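# Put the blue foam block into the tote

## Task

Find the blue foam block lying on the room's floor and place it inside the tote near the door, fully within the tote and not sticking out over its rim. The block must rest there without the robot holding it, and the robot must not tip over or be left leaning.

## Robot and tools

ROBOT. TidyBot++: a wheeled base 0.54 m long, 0.50 m wide and 0.38 m tall on four driven casters, with one seven-joint arm and a two-finger gripper. The shoulder sits 0.12 m ahead of the base centre at 0.68 m height. Arm segments: upper arm 0.42 m, forearm 0.31 m, hand 0.31 m to the hand point. It starts folded, hand pointing down, reaching about 0.08 m past the base front. Cameras: base_camera (fixed on the base, facing forward) and wrist_camera (looks along the hand).

FRAMES. Base frame: origin on the floor below the base centre, x forward, y left, z up. hand_pose is reported in it and marks the point between the finger pads; its z axis runs out along the fingers and its y axis is the closing direction. The odometry frame is where the base frame was when the scene began; heading is in radians, left positive, within -3.142 to 3.142. base_tilt is in degrees, positive when leaning forward or right.

execute_actions(actions, cameras). actions is a list holding one action object or nothing (empty list = just report state and images). An action may contain:
- base: exactly one relative move from where the base currently is, not a place to go. translate_m: metres straight ahead (negative = backward), -2 to 2. strafe_m: metres sideways, left positive, -2 to 2. rotate_rad: radians turned in place, counter-clockwise from above positive, -6.3 to 6.3.
- joints: absolute target angles by name, in radians (gripper unitless). joint_1_rad, joint_3_rad, joint_5_rad, joint_7_rad turn freely and go the short way round, so split turns into pieces under half a revolution. joint_2_rad within ±2.249, joint_4_rad within ±2.579, joint_6_rad within ±2.099. joint_1_rad positive swings the arm clockwise seen from above, opposite to rotate_rad. With the hand pointing down, joint_7_rad positive spins it counter-clockwise; at 1.57 the fingers part to the robot's left and right. gripper_pos 0 (open, about 85 mm gap) to 1 (closed, squeezing roughly 100 N per finger); gap ≈ 85 x (1 - gripper_pos) mm.
- speeds: optional caps for this action only: translate_m and strafe_m 0.05 to 0.5 m/s, rotate_rad 0.1 to 1.57 rad/s (the maxima are the defaults).
Motions in one action start together. A base move too long to finish in about 8.7 s at its cap is refused; an action cannot exceed 15 s. Any unknown key or out-of-range value rejects the call and nothing moves. Anything left out of an action may keep pushing toward its earlier target. cameras: list of "base_camera", "wrist_camera" or "all"; omitted/null gives all, [] gives none; the "pictures" line lists the images' order.

Arm geometry (joint_1_rad 0, joint_3_rad 3.14, joint_5_rad 0, as at start): the arm stays in the base's x-z plane. Tilt from vertical, forward positive: upper arm = j2, forearm = j2 - j4, hand = j2 - j4 - j6. Hand point ahead of the shoulder = sum of length·sin(tilt); above it = sum of length·cos(tilt). A downward hand reaches at most about 0.94 m high, and only close in.

wait(seconds): 0 to 10 s, commands nothing, returns state and images. zoom_image(camera, region): enlarges [x0, y0, x1, y1] pixels (top-left origin, at most 504 x 504) of that camera's latest full image. read_manual(section): only licence texts. finished_scene(scene): ends the scene given by number, irreversibly, and reports success; the block must already be settled in the tote.

RESULTS. joint_positions, hand_pose, base_odometry, base_tilt, motor_effort (percent of max, with bracketed peak; readings carry bias and noise). base_status / joint_status per motion: "done"; "off_target" (stopped short, may still push); "contact_stop" or "time_out" (target dropped, holding). For the base, "done" only means the wheels turned; slip counts as travel, so a blocked base may say done while short. "joint command not followed" plus "cause:" means the self-collision check held back the arm targets (the gripper still moves); "not_followed" joints may be retried on later actions. "ARM HIT" means the arm struck the base or itself hard. on_its_own lists uncommanded motion. For the gripper at 1, "done" means empty; "off_target" means it closed on something. MOTOR HOT warns of heating; OVER-TEMPERATURE FAULT and "limit_stop_at_motor_heat" mean the arm sagged from heat: resend the target. A torque fault freezes the arm and gripper for 10 s and skips the rest of the call.

ACCURACY. Friction leaves joints a bit off even when "done"; the hand is often 1 to 2 cm from plan, more when stretched, so don't aim fingers right at the floor. To correct, send each joint its previous command plus (desired minus read). Held loads make the arm sag; never command a loaded joint to its read angle. Trust images over hand_pose. Odometry drifts a few cm and degrees over many moves.

AVOID. Driving while the arm is snagged high (about 0.8 m up) can tip the robot; pushing or pulling sideways on a raised hand can lift wheels; back away or retract the arm to right a lean. Don't drive the arm into things (torque faults), don't drop, slam or shove objects hard, and release the block only once it is inside the tote's walls.

Each tool is called as a command line: name --argument value for each argument, lists and objects as JSON in quotes; but a table of rows of numbers goes row by row, as --pt "numbers of a row", without its own name.

## Session

execute_actions --actions '[]'

Scene clock: 0.00 s.
base_odometry: x=+0.000 y=+0.000 heading=+0.000 (m, m, rad; odometry frame)
base_tilt: forward=-0.1 right=+0.4 (deg)
base_status: not commanded
joint_positions: joint_1_rad=-0.015 joint_2_rad=-0.329 joint_3_rad=+3.133 joint_4_rad=-2.501 joint_5_rad=-0.025 joint_6_rad=-0.924 joint_7_rad=+1.532 gripper_pos=+0.000
joint_status: not commanded
motor_effort: joint_1_rad=+1 joint_2_rad=+2 joint_3_rad=+0 joint_4_rad=+7 joint_5_rad=+0 joint_6_rad=+0 joint_7_rad=+1 (%)
hand_pose: x=+0.2561 y=+0.0106 z=+0.5911 quat_wxyz=(-0.009, +1.000, -0.015, +0.022) (m; base frame)
pictures: base_camera, wrist_camera
Images, in order (width x height): base_camera 644x364, wrist_camera 644x476.

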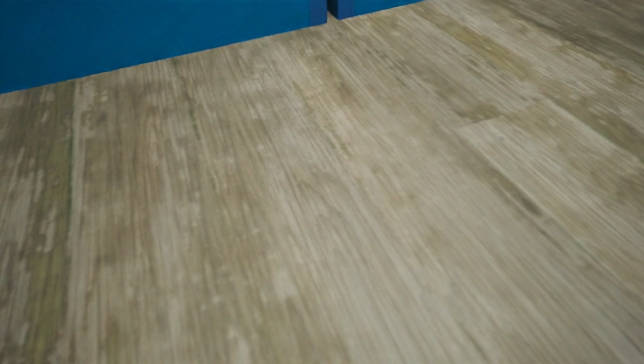

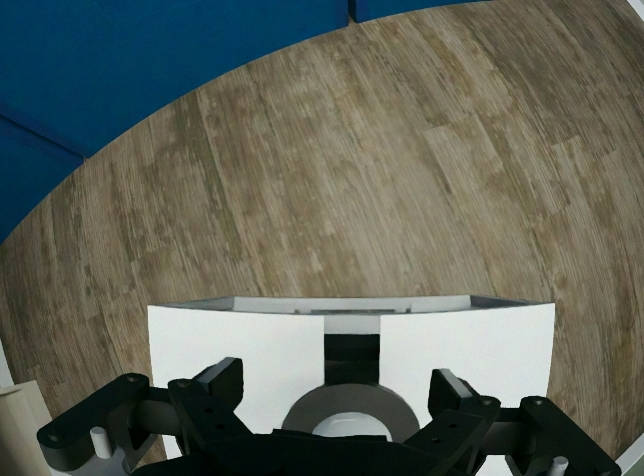

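execute_actions --actions '[{"joints":{"joint_6_rad":0.2,"joint_1_rad":0.6}}]' --cameras '["wrist_camera"]'

execute_actions --actions '[{"joints":{"joint_1_rad":2.2}}]' --cameras '["wrist_camera"]'

Scene clock: 2.50 s.
base_odometry: x=+0.000 y=+0.000 heading=+0.000 (m, m, rad; odometry frame)
base_tilt: forward=-0.1 right=+0.4 (deg)
base_status: not commanded
joint_positions: joint_1_rad=+0.577 joint_2_rad=-0.329 joint_3_rad=+3.133 joint_4_rad=-2.501 joint_5_rad=-0.025 joint_6_rad=+0.166 joint_7_rad=+1.532 gripper_pos=+0.000
joint_status: all done
motor_effort: joint_1_rad=+0(1) joint_2_rad=-6(6) joint_3_rad=+0(0) joint_4_rad=+17(17) joint_5_rad=+0(0) joint_6_rad=+8(9) joint_7_rad=+1(1) (%)
hand_pose: x=+0.4608 y=-0.2180 z=+0.7706 quat_wxyz=(+0.137, +0.801, -0.262, +0.520) (m; base frame)
pictures: wrist_camera
Images, in order (width x height): wrist_camera 644x476.

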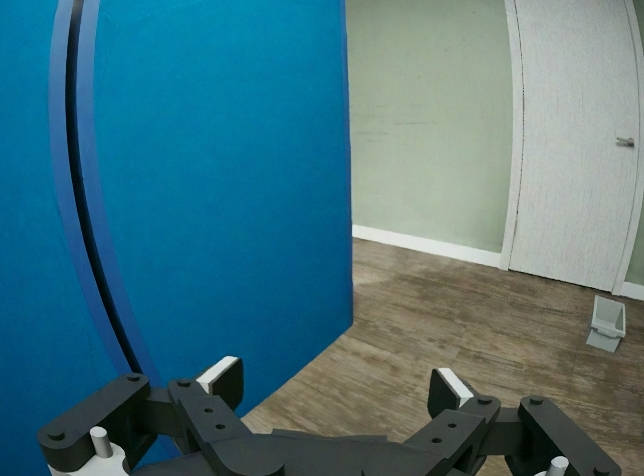

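Scene clock: 5.30 s.
base_odometry: x=+0.000 y=+0.000 heading=+0.000 (m, m, rad; odometry frame)
base_tilt: forward=-0.1 right=+0.4 (deg)
base_status: not commanded
joint_positions: joint_1_rad=+2.177 joint_2_rad=-0.329 joint_3_rad=+3.133 joint_4_rad=-2.501 joint_5_rad=-0.025 joint_6_rad=+0.166 joint_7_rad=+1.532 gripper_pos=+0.000
joint_status: all done
motor_effort: joint_1_rad=+0(1) joint_2_rad=-6(6) joint_3_rad=+0(0) joint_4_rad=+17(17) joint_5_rad=-1(0) joint_6_rad=+8(8) joint_7_rad=+1(1) (%)
hand_pose: x=-0.1088 y=-0.3353 z=+0.7706 quat_wxyz=(+0.468, +0.370, -0.758, +0.264) (m; base frame)
pictures: wrist_camera
Images, in order (width x height): wrist_camera 644x476.

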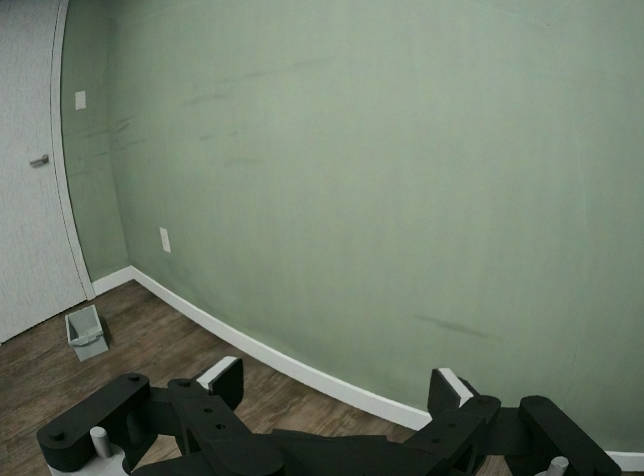

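execute_actions --actions '[{"joints":{"joint_1_rad":-2.4}}]' --cameras '["wrist_camera"]'

execute_actions --actions '[{"joints":{"joint_1_rad":-1.3}}]' --cameras '["wrist_camera"]'

Scene clock: 8.60 s.
base_odometry: x=+0.000 y=+0.000 heading=+0.000 (m, m, rad; odometry frame)
base_tilt: forward=-0.1 right=+0.4 (deg)
base_status: not commanded
joint_positions: joint_1_rad=+3.860 joint_2_rad=-0.329 joint_3_rad=+3.133 joint_4_rad=-2.501 joint_5_rad=-0.025 joint_6_rad=+0.166 joint_7_rad=+1.532 gripper_pos=+0.000
joint_status: all done
motor_effort: joint_1_rad=+0(0) joint_2_rad=-6(6) joint_3_rad=+0(1) joint_4_rad=+16(17) joint_5_rad=+0(0) joint_6_rad=+8(9) joint_7_rad=+0(0) (%)
hand_pose: x=-0.1887 y=+0.2640 z=+0.7706 quat_wxyz=(+0.509, -0.318, -0.781, -0.174) (m; base frame)
pictures: wrist_camera
Images, in order (width x height): wrist_camera 644x476.

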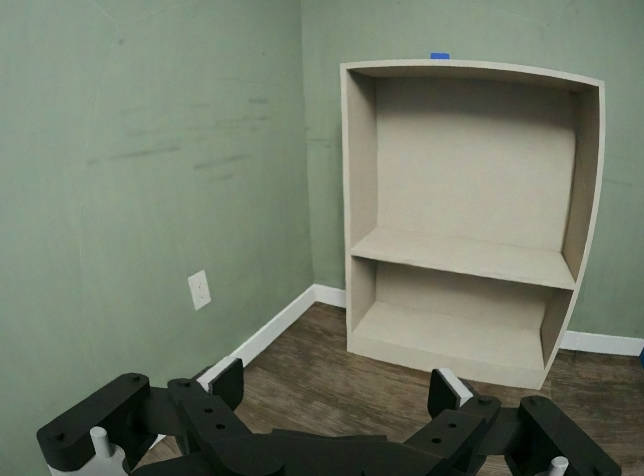

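Scene clock: 10.97 s.
base_odometry: x=+0.000 y=+0.000 heading=+0.000 (m, m, rad; odometry frame)
base_tilt: forward=-0.1 right=+0.4 (deg)
base_status: not commanded
joint_positions: joint_1_rad=+4.960 joint_2_rad=-0.329 joint_3_rad=+3.133 joint_4_rad=-2.501 joint_5_rad=-0.025 joint_6_rad=+0.166 joint_7_rad=+1.532 gripper_pos=+0.000
joint_status: all done
motor_effort: joint_1_rad=+0(1) joint_2_rad=-6(6) joint_3_rad=+0(1) joint_4_rad=+16(17) joint_5_rad=-1(0) joint_6_rad=+9(8) joint_7_rad=+1(1) (%)
hand_pose: x=+0.2147 y=+0.3939 z=+0.7706 quat_wxyz=(+0.343, -0.680, -0.499, -0.414) (m; base frame)
pictures: wrist_camera
Images, in order (width x height): wrist_camera 644x476.

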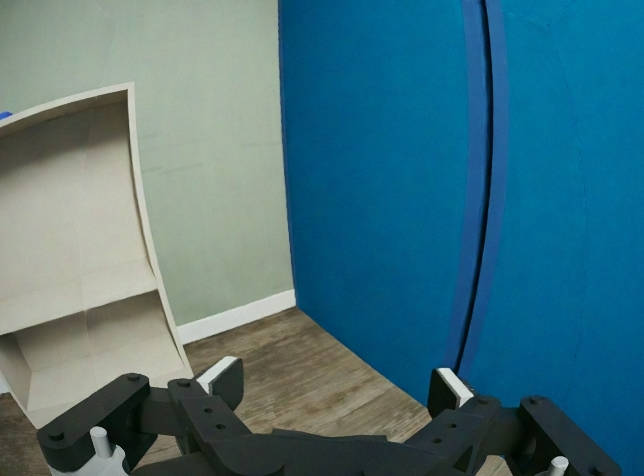

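execute_actions --actions '[{"base":{"rotate_rad":-1.25},"joints":{"joint_1_rad":0,"joint_6_rad":-0.1}}]'

execute_actions --actions '[{"base":{"translate_m":1.0},"joints":{"joint_1_rad":-0.8}}]'

Scene clock: 14.20 s.
base_odometry: x=+0.000 y=+0.000 heading=-1.249 (m, m, rad; odometry frame)
base_tilt: forward=-0.1 right=+0.4 (deg)
base_status: done
joint_positions: joint_1_rad=+6.260 joint_2_rad=-0.329 joint_3_rad=+3.133 joint_4_rad=-2.501 joint_5_rad=-0.025 joint_6_rad=-0.062 joint_7_rad=+1.532 gripper_pos=+0.000
joint_status: all done
motor_effort: joint_1_rad=+0(1) joint_2_rad=-5(7) joint_3_rad=+0(1) joint_4_rad=+16(16) joint_5_rad=+0(1) joint_6_rad=+8(9) joint_7_rad=+1(1) (%)
hand_pose: x=+0.4872 y=+0.0137 z=+0.7103 quat_wxyz=(+0.020, -0.899, +0.013, -0.438) (m; base frame)
pictures: base_camera, wrist_camera
Images, in order (width x height): base_camera 644x364, wrist_camera 644x476.

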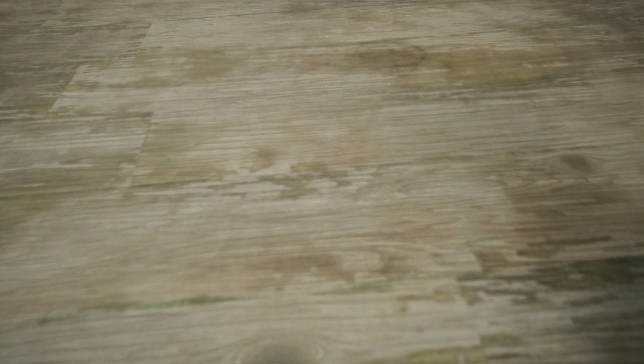

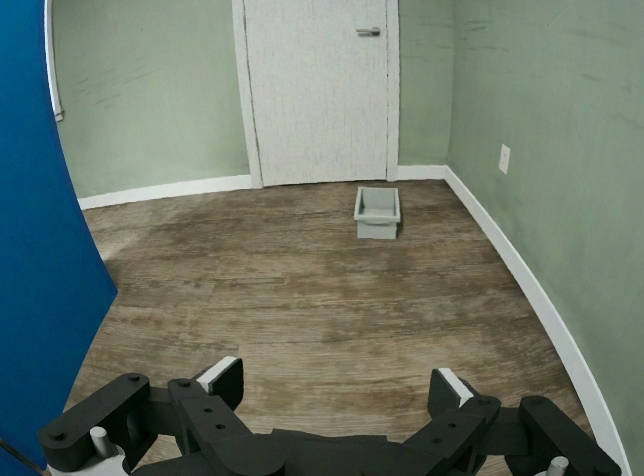

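Scene clock: 17.53 s.
base_odometry: x=+0.315 y=-0.949 heading=-1.250 (m, m, rad; odometry frame)
base_tilt: forward=-0.1 right=+0.4 (deg)
base_status: done
joint_positions: joint_1_rad=+5.507 joint_2_rad=-0.329 joint_3_rad=+3.133 joint_4_rad=-2.501 joint_5_rad=-0.025 joint_6_rad=-0.064 joint_7_rad=+1.532 gripper_pos=+0.000
joint_status: all done
motor_effort: joint_1_rad=+0(0) joint_2_rad=-5(7) joint_3_rad=+0(1) joint_4_rad=+16(16) joint_5_rad=+0(1) joint_6_rad=+7(7) joint_7_rad=+1(1) (%)
hand_pose: x=+0.3780 y=+0.2616 z=+0.7098 quat_wxyz=(+0.180, -0.841, -0.318, -0.399) (m; base frame)
pictures: base_camera, wrist_camera
Images, in order (width x height): base_camera 644x364, wrist_camera 644x476.

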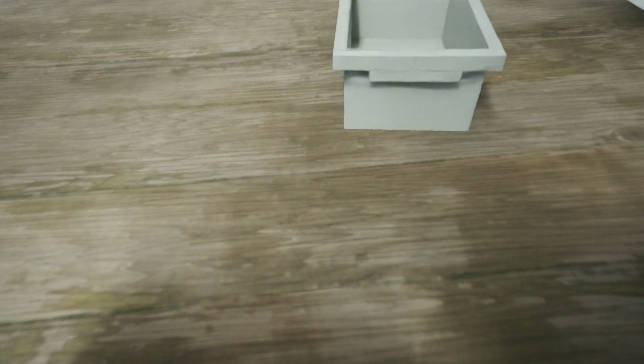

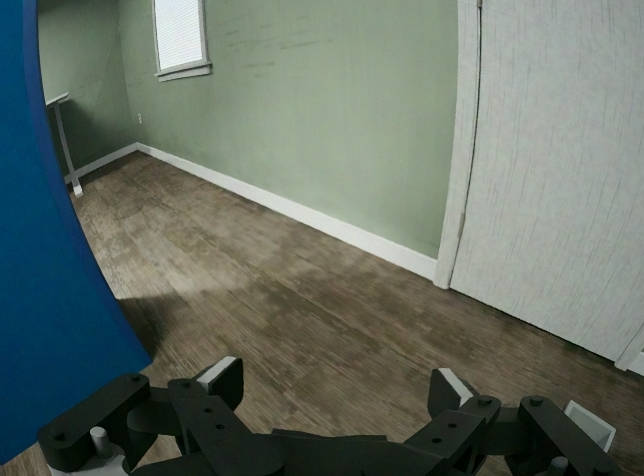

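execute_actions --actions '[{"base":{"translate_m":0.3},"joints":{"joint_1_rad":-1.5}}]'

Scene clock: 19.97 s.
base_odometry: x=+0.409 y=-1.234 heading=-1.250 (m, m, rad; odometry frame)
base_tilt: forward=-0.1 right=+0.4 (deg)
base_status: done
joint_positions: joint_1_rad=+4.807 joint_2_rad=-0.329 joint_3_rad=+3.133 joint_4_rad=-2.501 joint_5_rad=-0.025 joint_6_rad=-0.064 joint_7_rad=+1.532 gripper_pos=+0.000
joint_status: all done
motor_effort: joint_1_rad=+0(0) joint_2_rad=-5(6) joint_3_rad=+0(1) joint_4_rad=+16(17) joint_5_rad=+0(0) joint_6_rad=+8(7) joint_7_rad=+1(1) (%)
hand_pose: x=+0.1488 y=+0.3668 z=+0.7098 quat_wxyz=(+0.305, -0.681, -0.587, -0.313) (m; base frame)
pictures: base_camera, wrist_camera
Images, in order (width x height): base_camera 644x364, wrist_camera 644x476.

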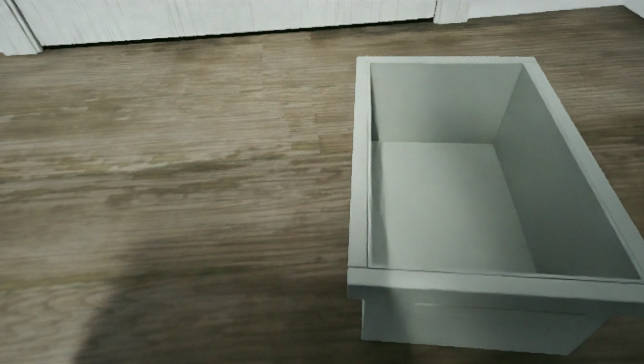

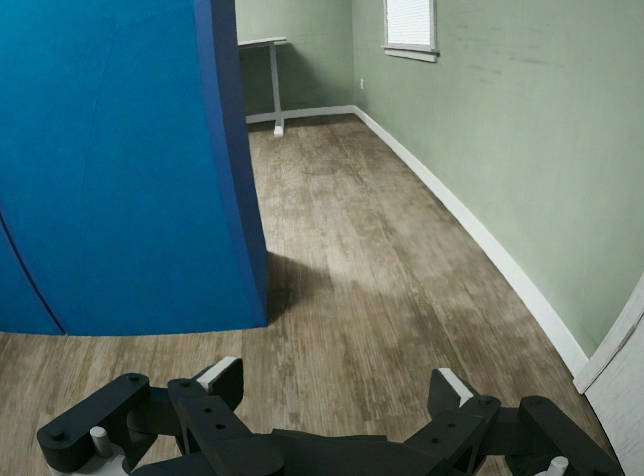

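execute_actions --actions '[{"base":{"strafe_m":0.55}}]' --cameras '[]'

execute_actions --actions '[{"base":{"translate_m":0.3}}]'

Scene clock: 22.93 s.
base_odometry: x=+0.932 y=-1.061 heading=-1.250 (m, m, rad; odometry frame)
base_tilt: forward=-0.1 right=+0.4 (deg)
base_status: done
joint_positions: joint_1_rad=+4.807 joint_2_rad=-0.328 joint_3_rad=+3.133 joint_4_rad=-2.501 joint_5_rad=-0.025 joint_6_rad=-0.064 joint_7_rad=+1.532 gripper_pos=+0.000
joint_status: not commanded
motor_effort: joint_1_rad=+0(0) joint_2_rad=-4(8) joint_3_rad=+0(0) joint_4_rad=+17(16) joint_5_rad=+0(0) joint_6_rad=+8(9) joint_7_rad=+1(1) (%)
hand_pose: x=+0.1488 y=+0.3667 z=+0.7094 quat_wxyz=(+0.305, -0.681, -0.587, -0.313) (m; base frame)
pictures: none
No camera images: the call's "cameras" was empty. Leave "cameras" out to get every camera's image.

Scene clock: 24.83 s.
base_odometry: x=+1.026 y=-1.346 heading=-1.250 (m, m, rad; odometry frame)
base_tilt: forward=-0.1 right=+0.4 (deg)
base_status: done
joint_positions: joint_1_rad=+4.806 joint_2_rad=-0.328 joint_3_rad=+3.133 joint_4_rad=-2.501 joint_5_rad=-0.025 joint_6_rad=-0.064 joint_7_rad=+1.532 gripper_pos=+0.000
joint_status: not commanded
motor_effort: joint_1_rad=+0(1) joint_2_rad=-5(6) joint_3_rad=+0(1) joint_4_rad=+16(16) joint_5_rad=+0(0) joint_6_rad=+8(8) joint_7_rad=+1(1) (%)
hand_pose: x=+0.1485 y=+0.3668 z=+0.7094 quat_wxyz=(+0.305, -0.681, -0.588, -0.313) (m; base frame)
pictures: base_camera, wrist_camera
Images, in order (width x height): base_camera 644x364, wrist_camera 644x476.

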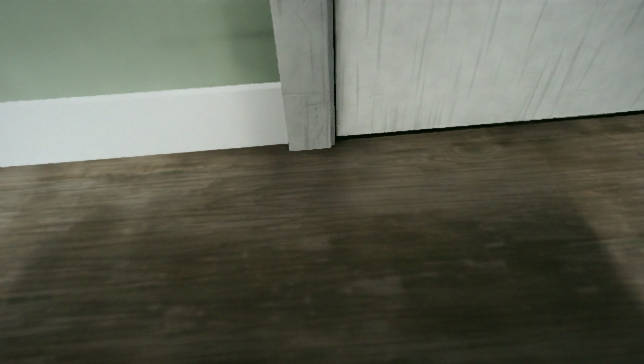

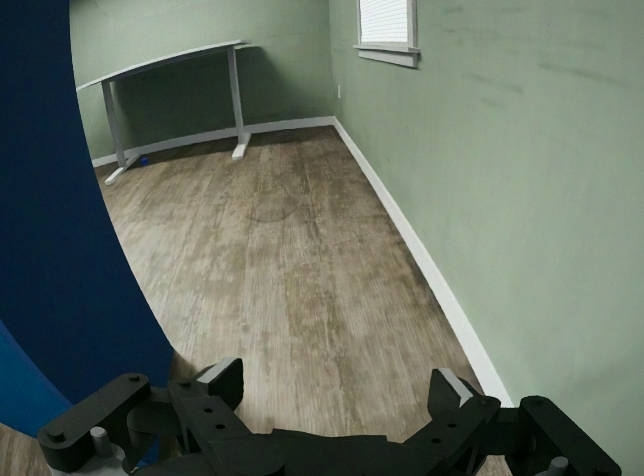

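execute_actions --actions '[{"base":{"rotate_rad":1.52},"joints":{"joint_1_rad":0,"joint_6_rad":-0.3}}]' --cameras '[]'

execute_actions --actions '[{"base":{"strafe_m":-0.2}}]'

Scene clock: 28.30 s.
base_odometry: x=+1.026 y=-1.346 heading=+0.270 (m, m, rad; odometry frame)
base_tilt: forward=-0.1 right=+0.5 (deg)
base_status: done
joint_positions: joint_1_rad=+6.260 joint_2_rad=-0.328 joint_3_rad=+3.133 joint_4_rad=-2.501 joint_5_rad=-0.025 joint_6_rad=-0.261 joint_7_rad=+1.532 gripper_pos=+0.000
joint_status: all done
motor_effort: joint_1_rad=+0(2) joint_2_rad=-4(7) joint_3_rad=+0(1) joint_4_rad=+15(16) joint_5_rad=+0(1) joint_6_rad=+6(8) joint_7_rad=+1(1) (%)
hand_pose: x=+0.4443 y=+0.0138 z=+0.6653 quat_wxyz=(+0.018, -0.938, +0.013, -0.346) (m; base frame)
pictures: none
No camera images: the call's "cameras" was empty. Leave "cameras" out to get every camera's image.

Scene clock: 29.93 s.
base_odometry: x=+1.080 y=-1.539 heading=+0.271 (m, m, rad; odometry frame)
base_tilt: forward=-0.1 right=+0.4 (deg)
base_status: done
joint_positions: joint_1_rad=+6.261 joint_2_rad=-0.328 joint_3_rad=+3.133 joint_4_rad=-2.501 joint_5_rad=-0.025 joint_6_rad=-0.261 joint_7_rad=+1.532 gripper_pos=+0.000
joint_status: not commanded
motor_effort: joint_1_rad=+0(0) joint_2_rad=-4(4) joint_3_rad=+1(1) joint_4_rad=+15(16) joint_5_rad=+0(1) joint_6_rad=+7(6) joint_7_rad=+1(1) (%)
hand_pose: x=+0.4443 y=+0.0134 z=+0.6653 quat_wxyz=(+0.018, -0.938, +0.013, -0.346) (m; base frame)
pictures: base_camera, wrist_camera
Images, in order (width x height): base_camera 644x364, wrist_camera 644x476.

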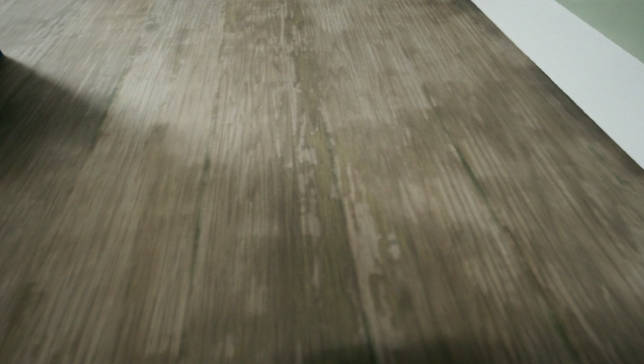

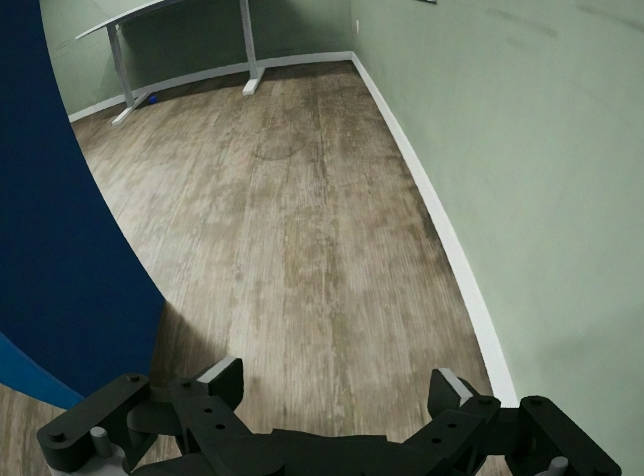

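execute_actions --actions '[{"base":{"translate_m":1.1}}]'

Scene clock: 33.77 s.
base_odometry: x=+2.140 y=-1.246 heading=+0.270 (m, m, rad; odometry frame)
base_tilt: forward=-0.1 right=+0.4 (deg)
base_status: done
joint_positions: joint_1_rad=+6.261 joint_2_rad=-0.328 joint_3_rad=+3.133 joint_4_rad=-2.501 joint_5_rad=-0.025 joint_6_rad=-0.264 joint_7_rad=+1.532 gripper_pos=+0.000
joint_status: not commanded
motor_effort: joint_1_rad=+0(1) joint_2_rad=-4(7) joint_3_rad=+0(1) joint_4_rad=+16(16) joint_5_rad=+0(0) joint_6_rad=+6(7) joint_7_rad=+1(1) (%)
hand_pose: x=+0.4436 y=+0.0134 z=+0.6647 quat_wxyz=(+0.018, -0.939, +0.013, -0.344) (m; base frame)
pictures: base_camera, wrist_camera
Images, in order (width x height): base_camera 644x364, wrist_camera 644x476.

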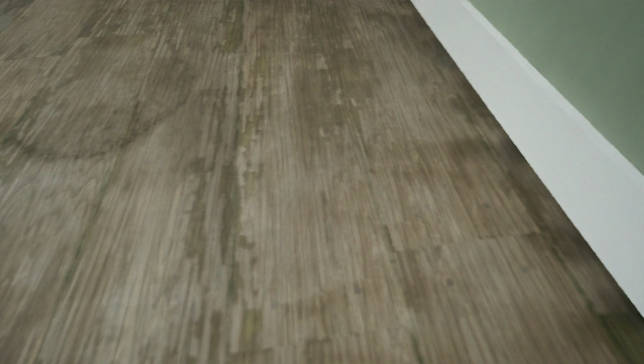

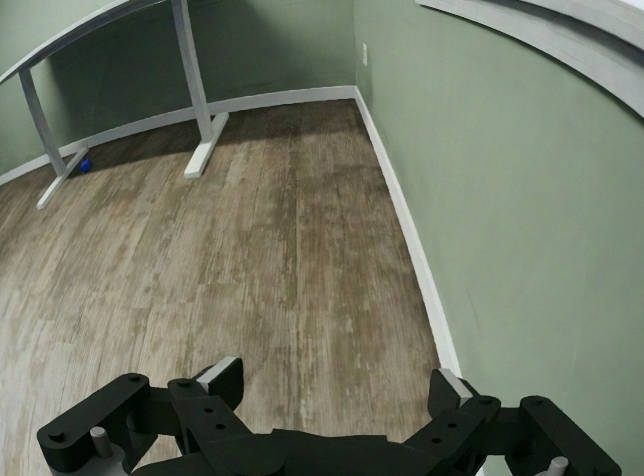

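execute_actions --actions '[{"base":{"strafe_m":0.95}}]' --cameras '[]'

execute_actions --actions '[{"base":{"rotate_rad":0.1}}]'

Scene clock: 40.33 s.
base_odometry: x=+2.027 y=-0.843 heading=+0.319 (m, m, rad; odometry frame)
base_tilt: forward=-0.1 right=+0.4 (deg)
base_status: strafe_m time_out (by the wheels' count: +0.419 of +0.950)
joint_positions: joint_1_rad=+6.269 joint_2_rad=-0.328 joint_3_rad=+3.129 joint_4_rad=-2.501 joint_5_rad=-0.025 joint_6_rad=-0.268 joint_7_rad=+1.532 gripper_pos=+0.000
joint_status: not commanded
motor_effort: joint_1_rad=+0(5) joint_2_rad=-2(12) joint_3_rad=+0(6) joint_4_rad=+16(20) joint_5_rad=+0(2) joint_6_rad=+7(8) joint_7_rad=+1(1) (%)
hand_pose: x=+0.4427 y=+0.0117 z=+0.6640 quat_wxyz=(+0.016, -0.939, +0.016, -0.343) (m; base frame)
pictures: none
No camera images: the call's "cameras" was empty. Leave "cameras" out to get every camera's image.

not run: a stop came earlier in this reply.

Something on the left blocked the base. I'll ease off and look.

execute_actions --actions '[{"base":{"strafe_m":-0.08},"joints":{"joint_1_rad":-1.7}}]'

Scene clock: 44.27 s.
base_odometry: x=+2.052 y=-0.919 heading=+0.318 (m, m, rad; odometry frame)
base_tilt: forward=-0.1 right=+0.4 (deg)
base_status: done
joint_positions: joint_1_rad=+4.607 joint_2_rad=-0.328 joint_3_rad=+3.129 joint_4_rad=-2.501 joint_5_rad=-0.025 joint_6_rad=-0.268 joint_7_rad=+1.532 gripper_pos=+0.000
joint_status: all done
motor_effort: joint_1_rad=+0(0) joint_2_rad=-5(5) joint_3_rad=+0(1) joint_4_rad=+16(15) joint_5_rad=+0(1) joint_6_rad=+7(7) joint_7_rad=+1(1) (%)
hand_pose: x=+0.0777 y=+0.3213 z=+0.6640 quat_wxyz=(+0.264, -0.645, -0.683, -0.219) (m; base frame)
pictures: base_camera, wrist_camera
Images, in order (width x height): base_camera 644x364, wrist_camera 644x476.

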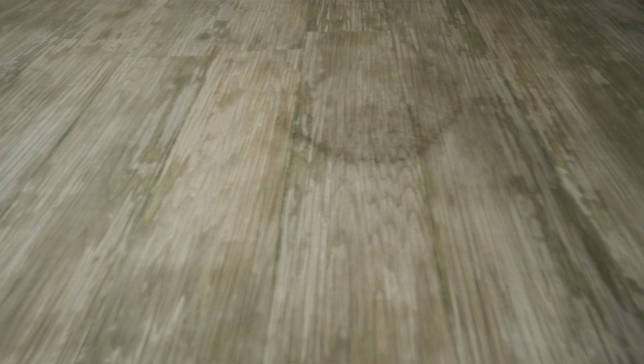

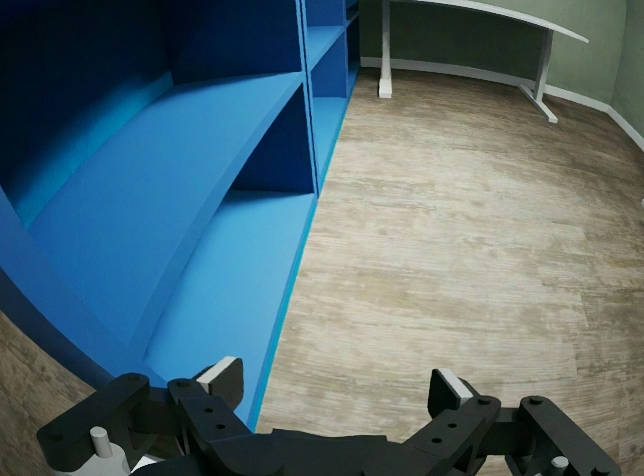

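execute_actions --actions '[{"base":{"translate_m":0.5},"joints":{"joint_1_rad":-0.7}}]'

Scene clock: 47.10 s.
base_odometry: x=+2.527 y=-0.763 heading=+0.317 (m, m, rad; odometry frame)
base_tilt: forward=-0.1 right=+0.4 (deg)
base_status: done
joint_positions: joint_1_rad=+5.561 joint_2_rad=-0.328 joint_3_rad=+3.129 joint_4_rad=-2.501 joint_5_rad=-0.025 joint_6_rad=-0.268 joint_7_rad=+1.532 gripper_pos=+0.000
joint_status: all done
motor_effort: joint_1_rad=+1(1) joint_2_rad=-4(5) joint_3_rad=+0(1) joint_4_rad=+15(16) joint_5_rad=+0(1) joint_6_rad=+6(7) joint_7_rad=+1(1) (%)
hand_pose: x=+0.3572 y=+0.2195 z=+0.6640 quat_wxyz=(+0.134, -0.886, -0.311, -0.316) (m; base frame)
pictures: base_camera, wrist_camera
Images, in order (width x height): base_camera 644x364, wrist_camera 644x476.

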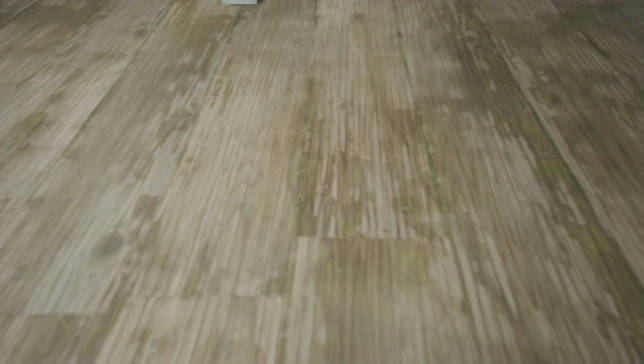

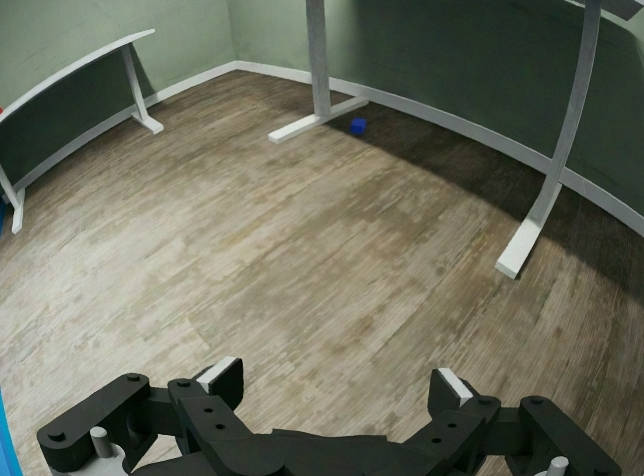

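execute_actions --actions '[{"base":{"strafe_m":0.9},"joints":{"joint_1_rad":0}}]'

Scene clock: 51.33 s.
base_odometry: x=+2.247 y=+0.093 heading=+0.317 (m, m, rad; odometry frame)
base_tilt: forward=-0.1 right=+0.4 (deg)
base_status: done
joint_positions: joint_1_rad=+6.260 joint_2_rad=-0.328 joint_3_rad=+3.129 joint_4_rad=-2.501 joint_5_rad=-0.025 joint_6_rad=-0.268 joint_7_rad=+1.532 gripper_pos=+0.000
joint_status: all done
motor_effort: joint_1_rad=+0(1) joint_2_rad=-4(4) joint_3_rad=+0(1) joint_4_rad=+15(16) joint_5_rad=+0(1) joint_6_rad=+7(7) joint_7_rad=+1(1) (%)
hand_pose: x=+0.4426 y=+0.0148 z=+0.6640 quat_wxyz=(+0.018, -0.939, +0.011, -0.343) (m; base frame)
pictures: base_camera, wrist_camera
Images, in order (width x height): base_camera 644x364, wrist_camera 644x476.

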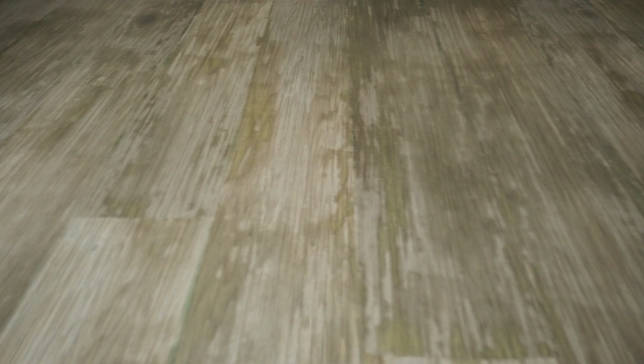

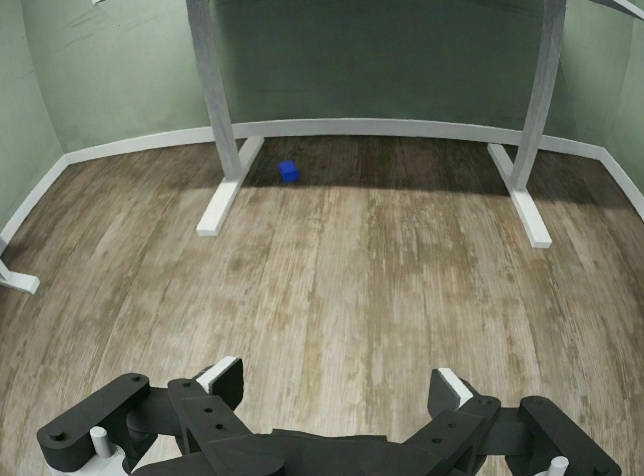

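execute_actions --actions '[{"base":{"strafe_m":0.2},"joints":{"joint_1_rad":0,"joint_2_rad":1.8,"joint_3_rad":3.14,"joint_4_rad":-0.42,"joint_5_rad":0,"joint_6_rad":-0.58,"joint_7_rad":1.57}}]'

Scene clock: 56.40 s.
base_odometry: x=+2.185 y=+0.283 heading=+0.317 (m, m, rad; odometry frame)
base_tilt: forward=-0.1 right=+0.4 (deg)
base_status: done
joint_positions: joint_1_rad=+6.263 joint_2_rad=+1.791 joint_3_rad=+3.129 joint_4_rad=-0.444 joint_5_rad=-0.025 joint_6_rad=-0.542 joint_7_rad=+1.540 gripper_pos=+0.000
joint_status: all done
motor_effort: joint_1_rad=+0(2) joint_2_rad=-54(58) joint_3_rad=-1(2) joint_4_rad=+13(17) joint_5_rad=+0(0) joint_6_rad=+4(6) joint_7_rad=+1(0) (%)
hand_pose: x=+0.8882 y=+0.0261 z=+0.1059 quat_wxyz=(+0.019, -0.983, +0.017, -0.181) (m; base frame)
pictures: base_camera, wrist_camera
Images, in order (width x height): base_camera 644x364, wrist_camera 644x476.

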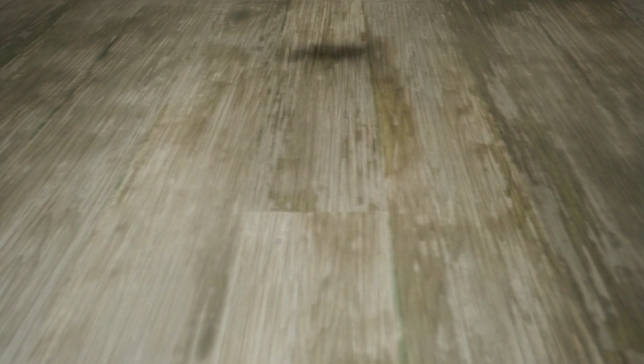

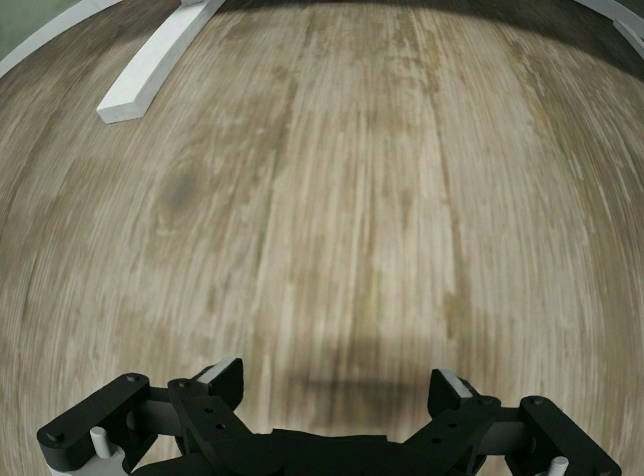

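execute_actions --actions '[{"base":{"translate_m":0.3}}]'

Scene clock: 58.50 s.
base_odometry: x=+2.470 y=+0.377 heading=+0.318 (m, m, rad; odometry frame)
base_tilt: forward=+0.0 right=+0.4 (deg)
base_status: done
joint_positions: joint_1_rad=+6.263 joint_2_rad=+1.792 joint_3_rad=+3.129 joint_4_rad=-0.436 joint_5_rad=-0.025 joint_6_rad=-0.545 joint_7_rad=+1.540 gripper_pos=+0.000
joint_status: not commanded
motor_effort: joint_1_rad=+0(1) joint_2_rad=-54(57) joint_3_rad=-1(1) joint_4_rad=+14(15) joint_5_rad=-1(0) joint_6_rad=+5(5) joint_7_rad=+1(1) (%)
hand_pose: x=+0.8903 y=+0.0259 z=+0.1074 quat_wxyz=(+0.019, -0.983, +0.017, -0.183) (m; base frame)
pictures: base_camera, wrist_camera
Images, in order (width x height): base_camera 644x364, wrist_camera 644x476.

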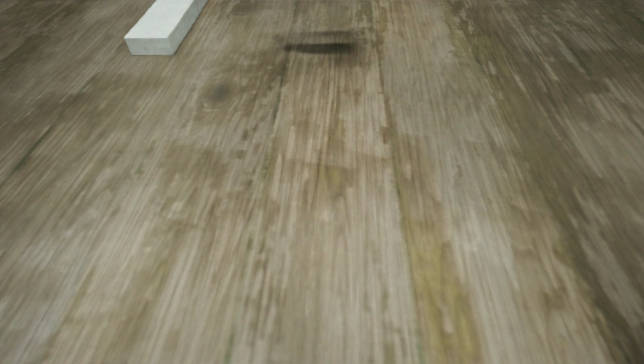

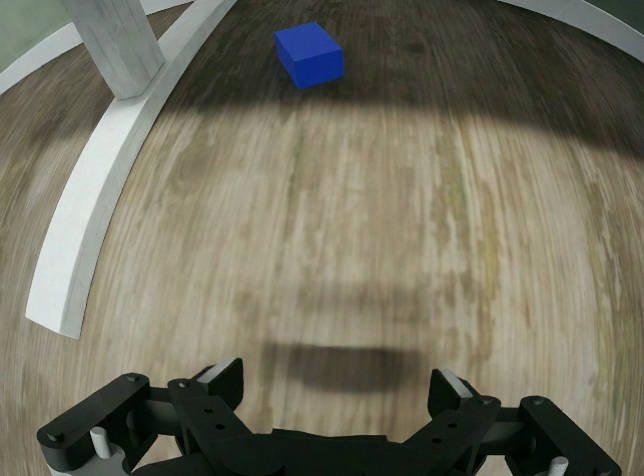

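execute_actions --actions '[{"base":{"strafe_m":0.035}}]' --cameras '[]'

execute_actions --actions '[{"base":{"translate_m":0.2},"speeds":{"translate_m":0.25}}]'

Scene clock: 59.90 s.
base_odometry: x=+2.459 y=+0.410 heading=+0.318 (m, m, rad; odometry frame)
base_tilt: forward=-0.1 right=+0.4 (deg)
base_status: done
joint_positions: joint_1_rad=+6.271 joint_2_rad=+1.792 joint_3_rad=+3.129 joint_4_rad=-0.436 joint_5_rad=-0.025 joint_6_rad=-0.545 joint_7_rad=+1.540 gripper_pos=+0.000
joint_status: not commanded
motor_effort: joint_1_rad=+0(5) joint_2_rad=-54(55) joint_3_rad=-1(2) joint_4_rad=+13(14) joint_5_rad=+0(1) joint_6_rad=+4(5) joint_7_rad=+0(1) (%)
hand_pose: x=+0.8905 y=+0.0195 z=+0.1074 quat_wxyz=(+0.018, -0.983, +0.021, -0.183) (m; base frame)
pictures: none
No camera images: the call's "cameras" was empty. Leave "cameras" out to get every camera's image.

Scene clock: 61.53 s.
base_odometry: x=+2.649 y=+0.473 heading=+0.318 (m, m, rad; odometry frame)
base_tilt: forward=+0.0 right=+0.5 (deg)
base_status: done
joint_positions: joint_1_rad=+6.271 joint_2_rad=+1.793 joint_3_rad=+3.129 joint_4_rad=-0.435 joint_5_rad=-0.025 joint_6_rad=-0.545 joint_7_rad=+1.540 gripper_pos=+0.000
joint_status: not commanded
motor_effort: joint_1_rad=+0(1) joint_2_rad=-54(57) joint_3_rad=-1(1) joint_4_rad=+13(15) joint_5_rad=+0(0) joint_6_rad=+4(5) joint_7_rad=+1(0) (%)
hand_pose: x=+0.8901 y=+0.0195 z=+0.1068 quat_wxyz=(+0.018, -0.983, +0.021, -0.182) (m; base frame)
pictures: base_camera, wrist_camera
Images, in order (width x height): base_camera 644x364, wrist_camera 644x476.

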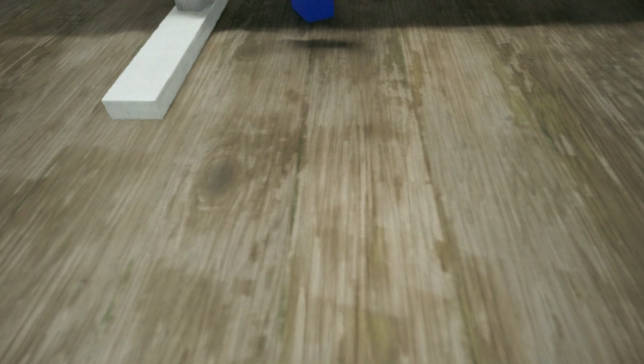

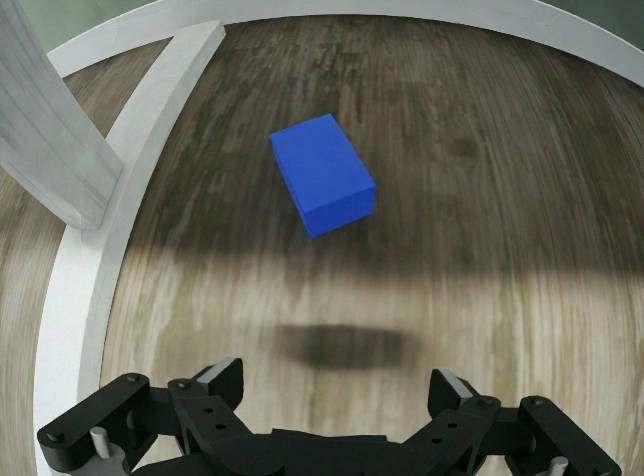

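execute_actions --actions '[{"base":{"translate_m":0.14},"speeds":{"translate_m":0.2},"joints":{"joint_7_rad":2.0,"joint_1_rad":-0.03}}]'

Scene clock: 63.53 s.
base_odometry: x=+2.782 y=+0.517 heading=+0.319 (m, m, rad; odometry frame)
base_tilt: forward=+0.0 right=+0.4 (deg)
base_status: done
joint_positions: joint_1_rad=+6.271 joint_2_rad=+1.794 joint_3_rad=+3.129 joint_4_rad=-0.435 joint_5_rad=-0.025 joint_6_rad=-0.546 joint_7_rad=+1.991 gripper_pos=+0.000
joint_status: all done
motor_effort: joint_1_rad=+1(3) joint_2_rad=-55(56) joint_3_rad=-1(1) joint_4_rad=+13(15) joint_5_rad=+0(1) joint_6_rad=+5(4) joint_7_rad=+1(1) (%)
hand_pose: x=+0.8899 y=+0.0200 z=+0.1065 quat_wxyz=(-0.023, -0.963, -0.199, -0.182) (m; base frame)
pictures: base_camera, wrist_camera
Images, in order (width x height): base_camera 644x364, wrist_camera 644x476.

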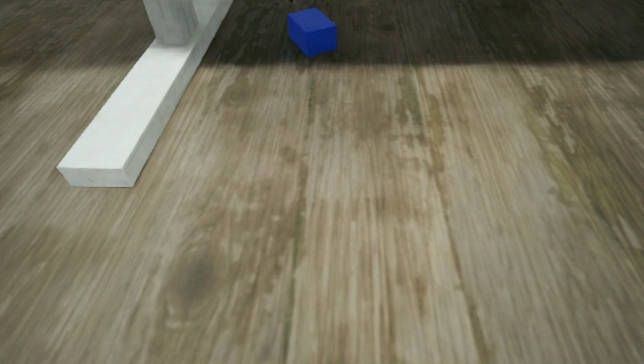

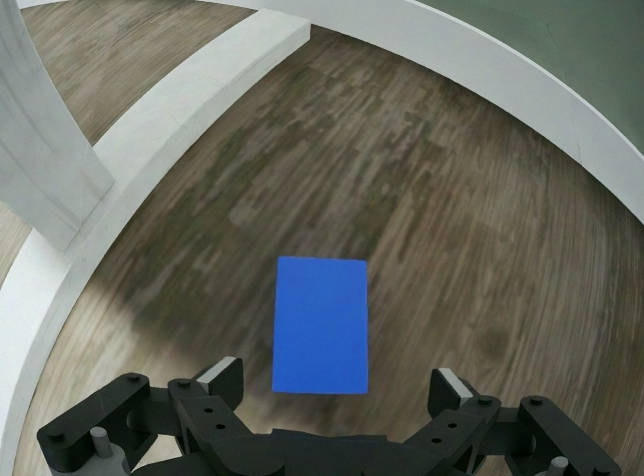

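execute_actions --actions '[{"base":{"translate_m":0.07},"speeds":{"translate_m":0.2},"joints":{"joint_1_rad":-0.055}}]' --cameras '[]'

execute_actions --actions '[{"joints":{"joint_2_rad":1.87,"joint_6_rad":-0.51}}]'

Scene clock: 65.43 s.
base_odometry: x=+2.849 y=+0.539 heading=+0.319 (m, m, rad; odometry frame)
base_tilt: forward=+0.0 right=+0.4 (deg)
base_status: done
joint_positions: joint_1_rad=+6.247 joint_2_rad=+1.794 joint_3_rad=+3.129 joint_4_rad=-0.433 joint_5_rad=-0.025 joint_6_rad=-0.546 joint_7_rad=+1.991 gripper_pos=+0.000
joint_status: all done
motor_effort: joint_1_rad=+1(2) joint_2_rad=-54(56) joint_3_rad=-1(1) joint_4_rad=+13(15) joint_5_rad=-1(1) joint_6_rad=+4(5) joint_7_rad=+1(1) (%)
hand_pose: x=+0.8897 y=+0.0384 z=+0.1067 quat_wxyz=(-0.021, -0.960, -0.211, -0.183) (m; base frame)
pictures: none
No camera images: the call's "cameras" was empty. Leave "cameras" out to get every camera's image.

Scene clock: 66.43 s.
base_odometry: x=+2.849 y=+0.539 heading=+0.319 (m, m, rad; odometry frame)
base_tilt: forward=+0.0 right=+0.4 (deg)
base_status: not commanded
joint_positions: joint_1_rad=+6.247 joint_2_rad=+1.870 joint_3_rad=+3.129 joint_4_rad=-0.432 joint_5_rad=-0.025 joint_6_rad=-0.546 joint_7_rad=+1.991 gripper_pos=+0.000
joint_status: all done
motor_effort: joint_1_rad=+1(0) joint_2_rad=-53(56) joint_3_rad=-1(1) joint_4_rad=+12(14) joint_5_rad=+0(0) joint_6_rad=+4(5) joint_7_rad=+0(1) (%)
hand_pose: x=+0.8445 y=+0.0367 z=+0.0503 quat_wxyz=(-0.014, -0.966, -0.212, -0.146) (m; base frame)
pictures: base_camera, wrist_camera
Images, in order (width x height): base_camera 644x364, wrist_camera 644x476.

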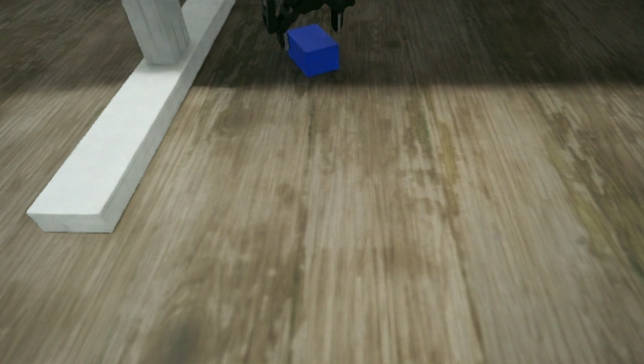

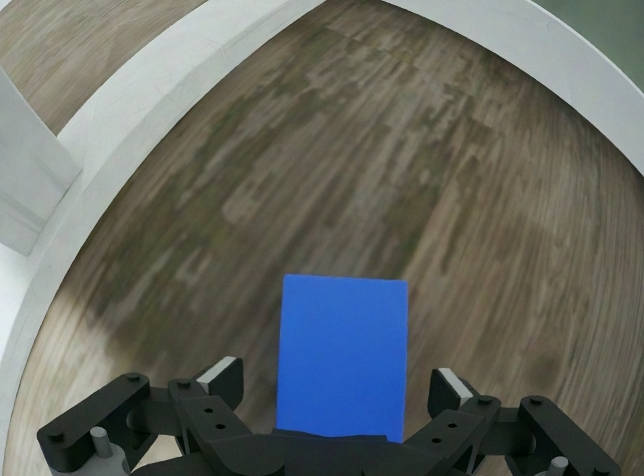

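Centred between the fingers. Lowering a little more, then gripping.

execute_actions --actions '[{"joints":{"joint_2_rad":1.905}}]' --cameras '[]'

execute_actions --actions '[{"joints":{"gripper_pos":1}}]'

Scene clock: 67.57 s.
base_odometry: x=+2.849 y=+0.539 heading=+0.319 (m, m, rad; odometry frame)
base_tilt: forward=+0.0 right=+0.4 (deg)
base_status: not commanded
joint_positions: joint_1_rad=+6.247 joint_2_rad=+1.894 joint_3_rad=+3.129 joint_4_rad=-0.432 joint_5_rad=-0.025 joint_6_rad=-0.546 joint_7_rad=+1.991 gripper_pos=+0.000
joint_status: all done
motor_effort: joint_1_rad=+0(0) joint_2_rad=-52(53) joint_3_rad=-1(1) joint_4_rad=+12(13) joint_5_rad=+0(0) joint_6_rad=+4(4) joint_7_rad=+1(1) (%)
hand_pose: x=+0.8292 y=+0.0362 z=+0.0331 quat_wxyz=(-0.012, -0.968, -0.212, -0.135) (m; base frame)
pictures: none
No camera images: the call's "cameras" was empty. Leave "cameras" out to get every camera's image.

Scene clock: 68.67 s.
base_odometry: x=+2.849 y=+0.539 heading=+0.319 (m, m, rad; odometry frame)
base_tilt: forward=-0.1 right=+0.4 (deg)
base_status: not commanded
joint_positions: joint_1_rad=+6.247 joint_2_rad=+1.891 joint_3_rad=+3.129 joint_4_rad=-0.432 joint_5_rad=-0.025 joint_6_rad=-0.545 joint_7_rad=+1.991 gripper_pos=+0.382
joint_status: gripper_pos off_target (ended at +0.382, target +1.000)
motor_effort: joint_1_rad=+0(2) joint_2_rad=-49(52) joint_3_rad=-1(1) joint_4_rad=+11(13) joint_5_rad=+0(1) joint_6_rad=+4(8) joint_7_rad=+1(1) (%)
hand_pose: x=+0.8310 y=+0.0363 z=+0.0349 quat_wxyz=(-0.013, -0.968, -0.212, -0.136) (m; base frame)
pictures: base_camera, wrist_camera
Images, in order (width x height): base_camera 644x364, wrist_camera 644x476.

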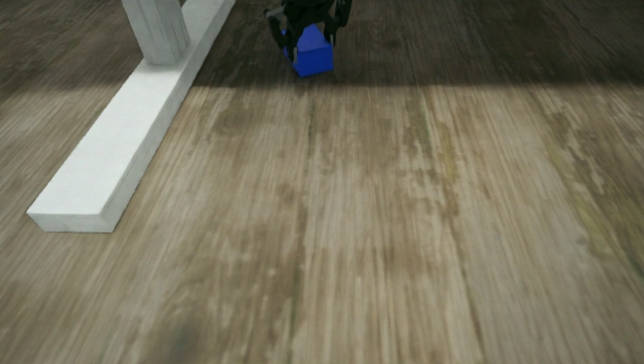

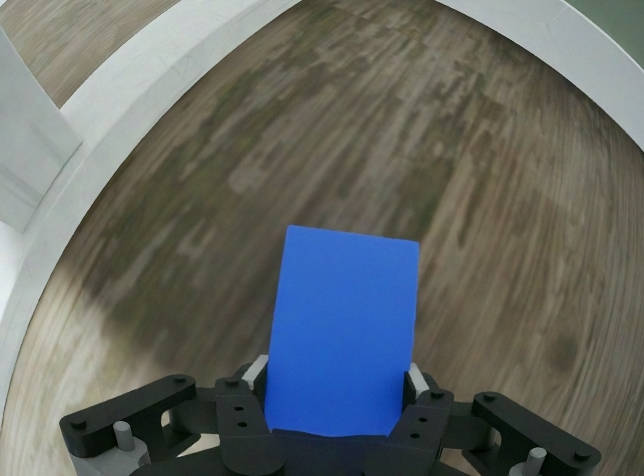

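execute_actions --actions '[{"joints":{"joint_2_rad":1.8}}]' --cameras '[]'

execute_actions --actions '[{"base":{"translate_m":-0.7}}]' --cameras '["wrist_camera"]'

execute_actions --actions '[{"base":{"strafe_m":-1.4},"joints":{"joint_1_rad":0,"joint_2_rad":-0.33,"joint_4_rad":-2.5,"joint_6_rad":-0.3,"joint_7_rad":1.57}}]'

Scene clock: 70.53 s.
base_odometry: x=+2.849 y=+0.539 heading=+0.319 (m, m, rad; odometry frame)
base_tilt: forward=-0.1 right=+0.4 (deg)
base_status: not commanded
joint_positions: joint_1_rad=+6.247 joint_2_rad=+1.801 joint_3_rad=+3.129 joint_4_rad=-0.430 joint_5_rad=-0.025 joint_6_rad=-0.545 joint_7_rad=+1.991 gripper_pos=+0.382
joint_status: all done
motor_effort: joint_1_rad=+0(0) joint_2_rad=-54(57) joint_3_rad=-1(1) joint_4_rad=+14(14) joint_5_rad=-1(1) joint_6_rad=+5(5) joint_7_rad=+1(1) (%)
hand_pose: x=+0.8876 y=+0.0384 z=+0.1028 quat_wxyz=(-0.021, -0.960, -0.211, -0.181) (m; base frame)
pictures: none
No camera images: the call's "cameras" was empty. Leave "cameras" out to get every camera's image.

Scene clock: 73.40 s.
base_odometry: x=+2.184 y=+0.319 heading=+0.320 (m, m, rad; odometry frame)
base_tilt: forward=-0.1 right=+0.4 (deg)
base_status: done
joint_positions: joint_1_rad=+6.243 joint_2_rad=+1.801 joint_3_rad=+3.129 joint_4_rad=-0.430 joint_5_rad=-0.025 joint_6_rad=-0.544 joint_7_rad=+1.991 gripper_pos=+0.382
joint_status: not commanded
motor_effort: joint_1_rad=+1(6) joint_2_rad=-54(56) joint_3_rad=-1(2) joint_4_rad=+13(15) joint_5_rad=-1(1) joint_6_rad=+5(5) joint_7_rad=+0(1) (%)
hand_pose: x=+0.8878 y=+0.0411 z=+0.1030 quat_wxyz=(-0.021, -0.960, -0.213, -0.182) (m; base frame)
pictures: wrist_camera
Images, in order (width x height): wrist_camera 644x476.

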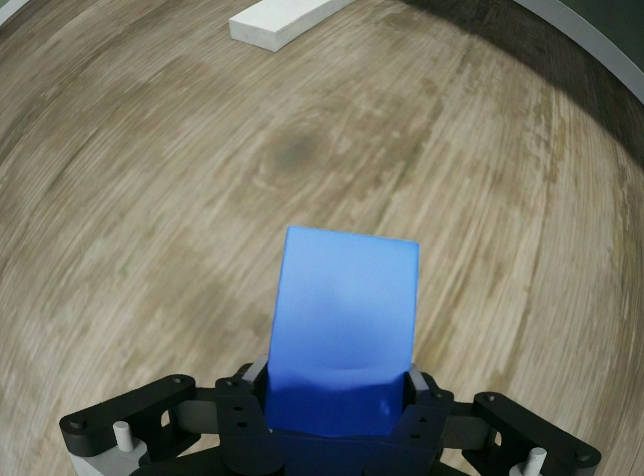

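Scene clock: 77.57 s.
base_odometry: x=+2.624 y=-1.010 heading=+0.320 (m, m, rad; odometry frame)
base_tilt: forward=-0.1 right=+0.4 (deg)
base_status: done
joint_positions: joint_1_rad=+6.259 joint_2_rad=-0.316 joint_3_rad=+3.129 joint_4_rad=-2.483 joint_5_rad=-0.025 joint_6_rad=-0.340 joint_7_rad=+1.599 gripper_pos=+0.382
joint_status: all done
motor_effort: joint_1_rad=+0(4) joint_2_rad=-5(60) joint_3_rad=+0(1) joint_4_rad=+16(16) joint_5_rad=+0(1) joint_6_rad=+6(7) joint_7_rad=+0(1) (%)
hand_pose: x=+0.4326 y=+0.0152 z=+0.6546 quat_wxyz=(+0.007, -0.950, -0.021, -0.312) (m; base frame)
pictures: base_camera, wrist_camera
Images, in order (width x height): base_camera 644x364, wrist_camera 644x476.

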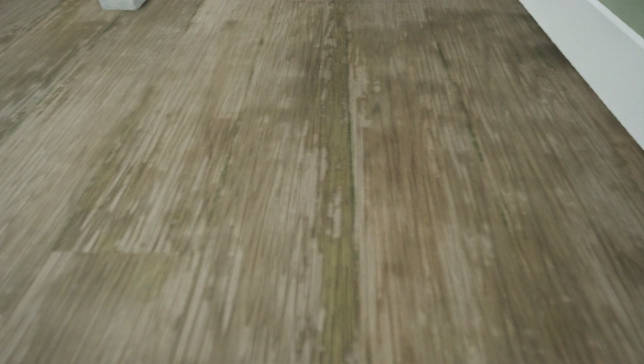

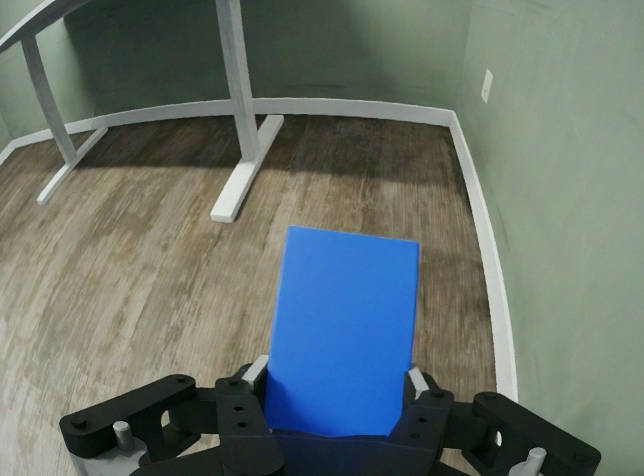

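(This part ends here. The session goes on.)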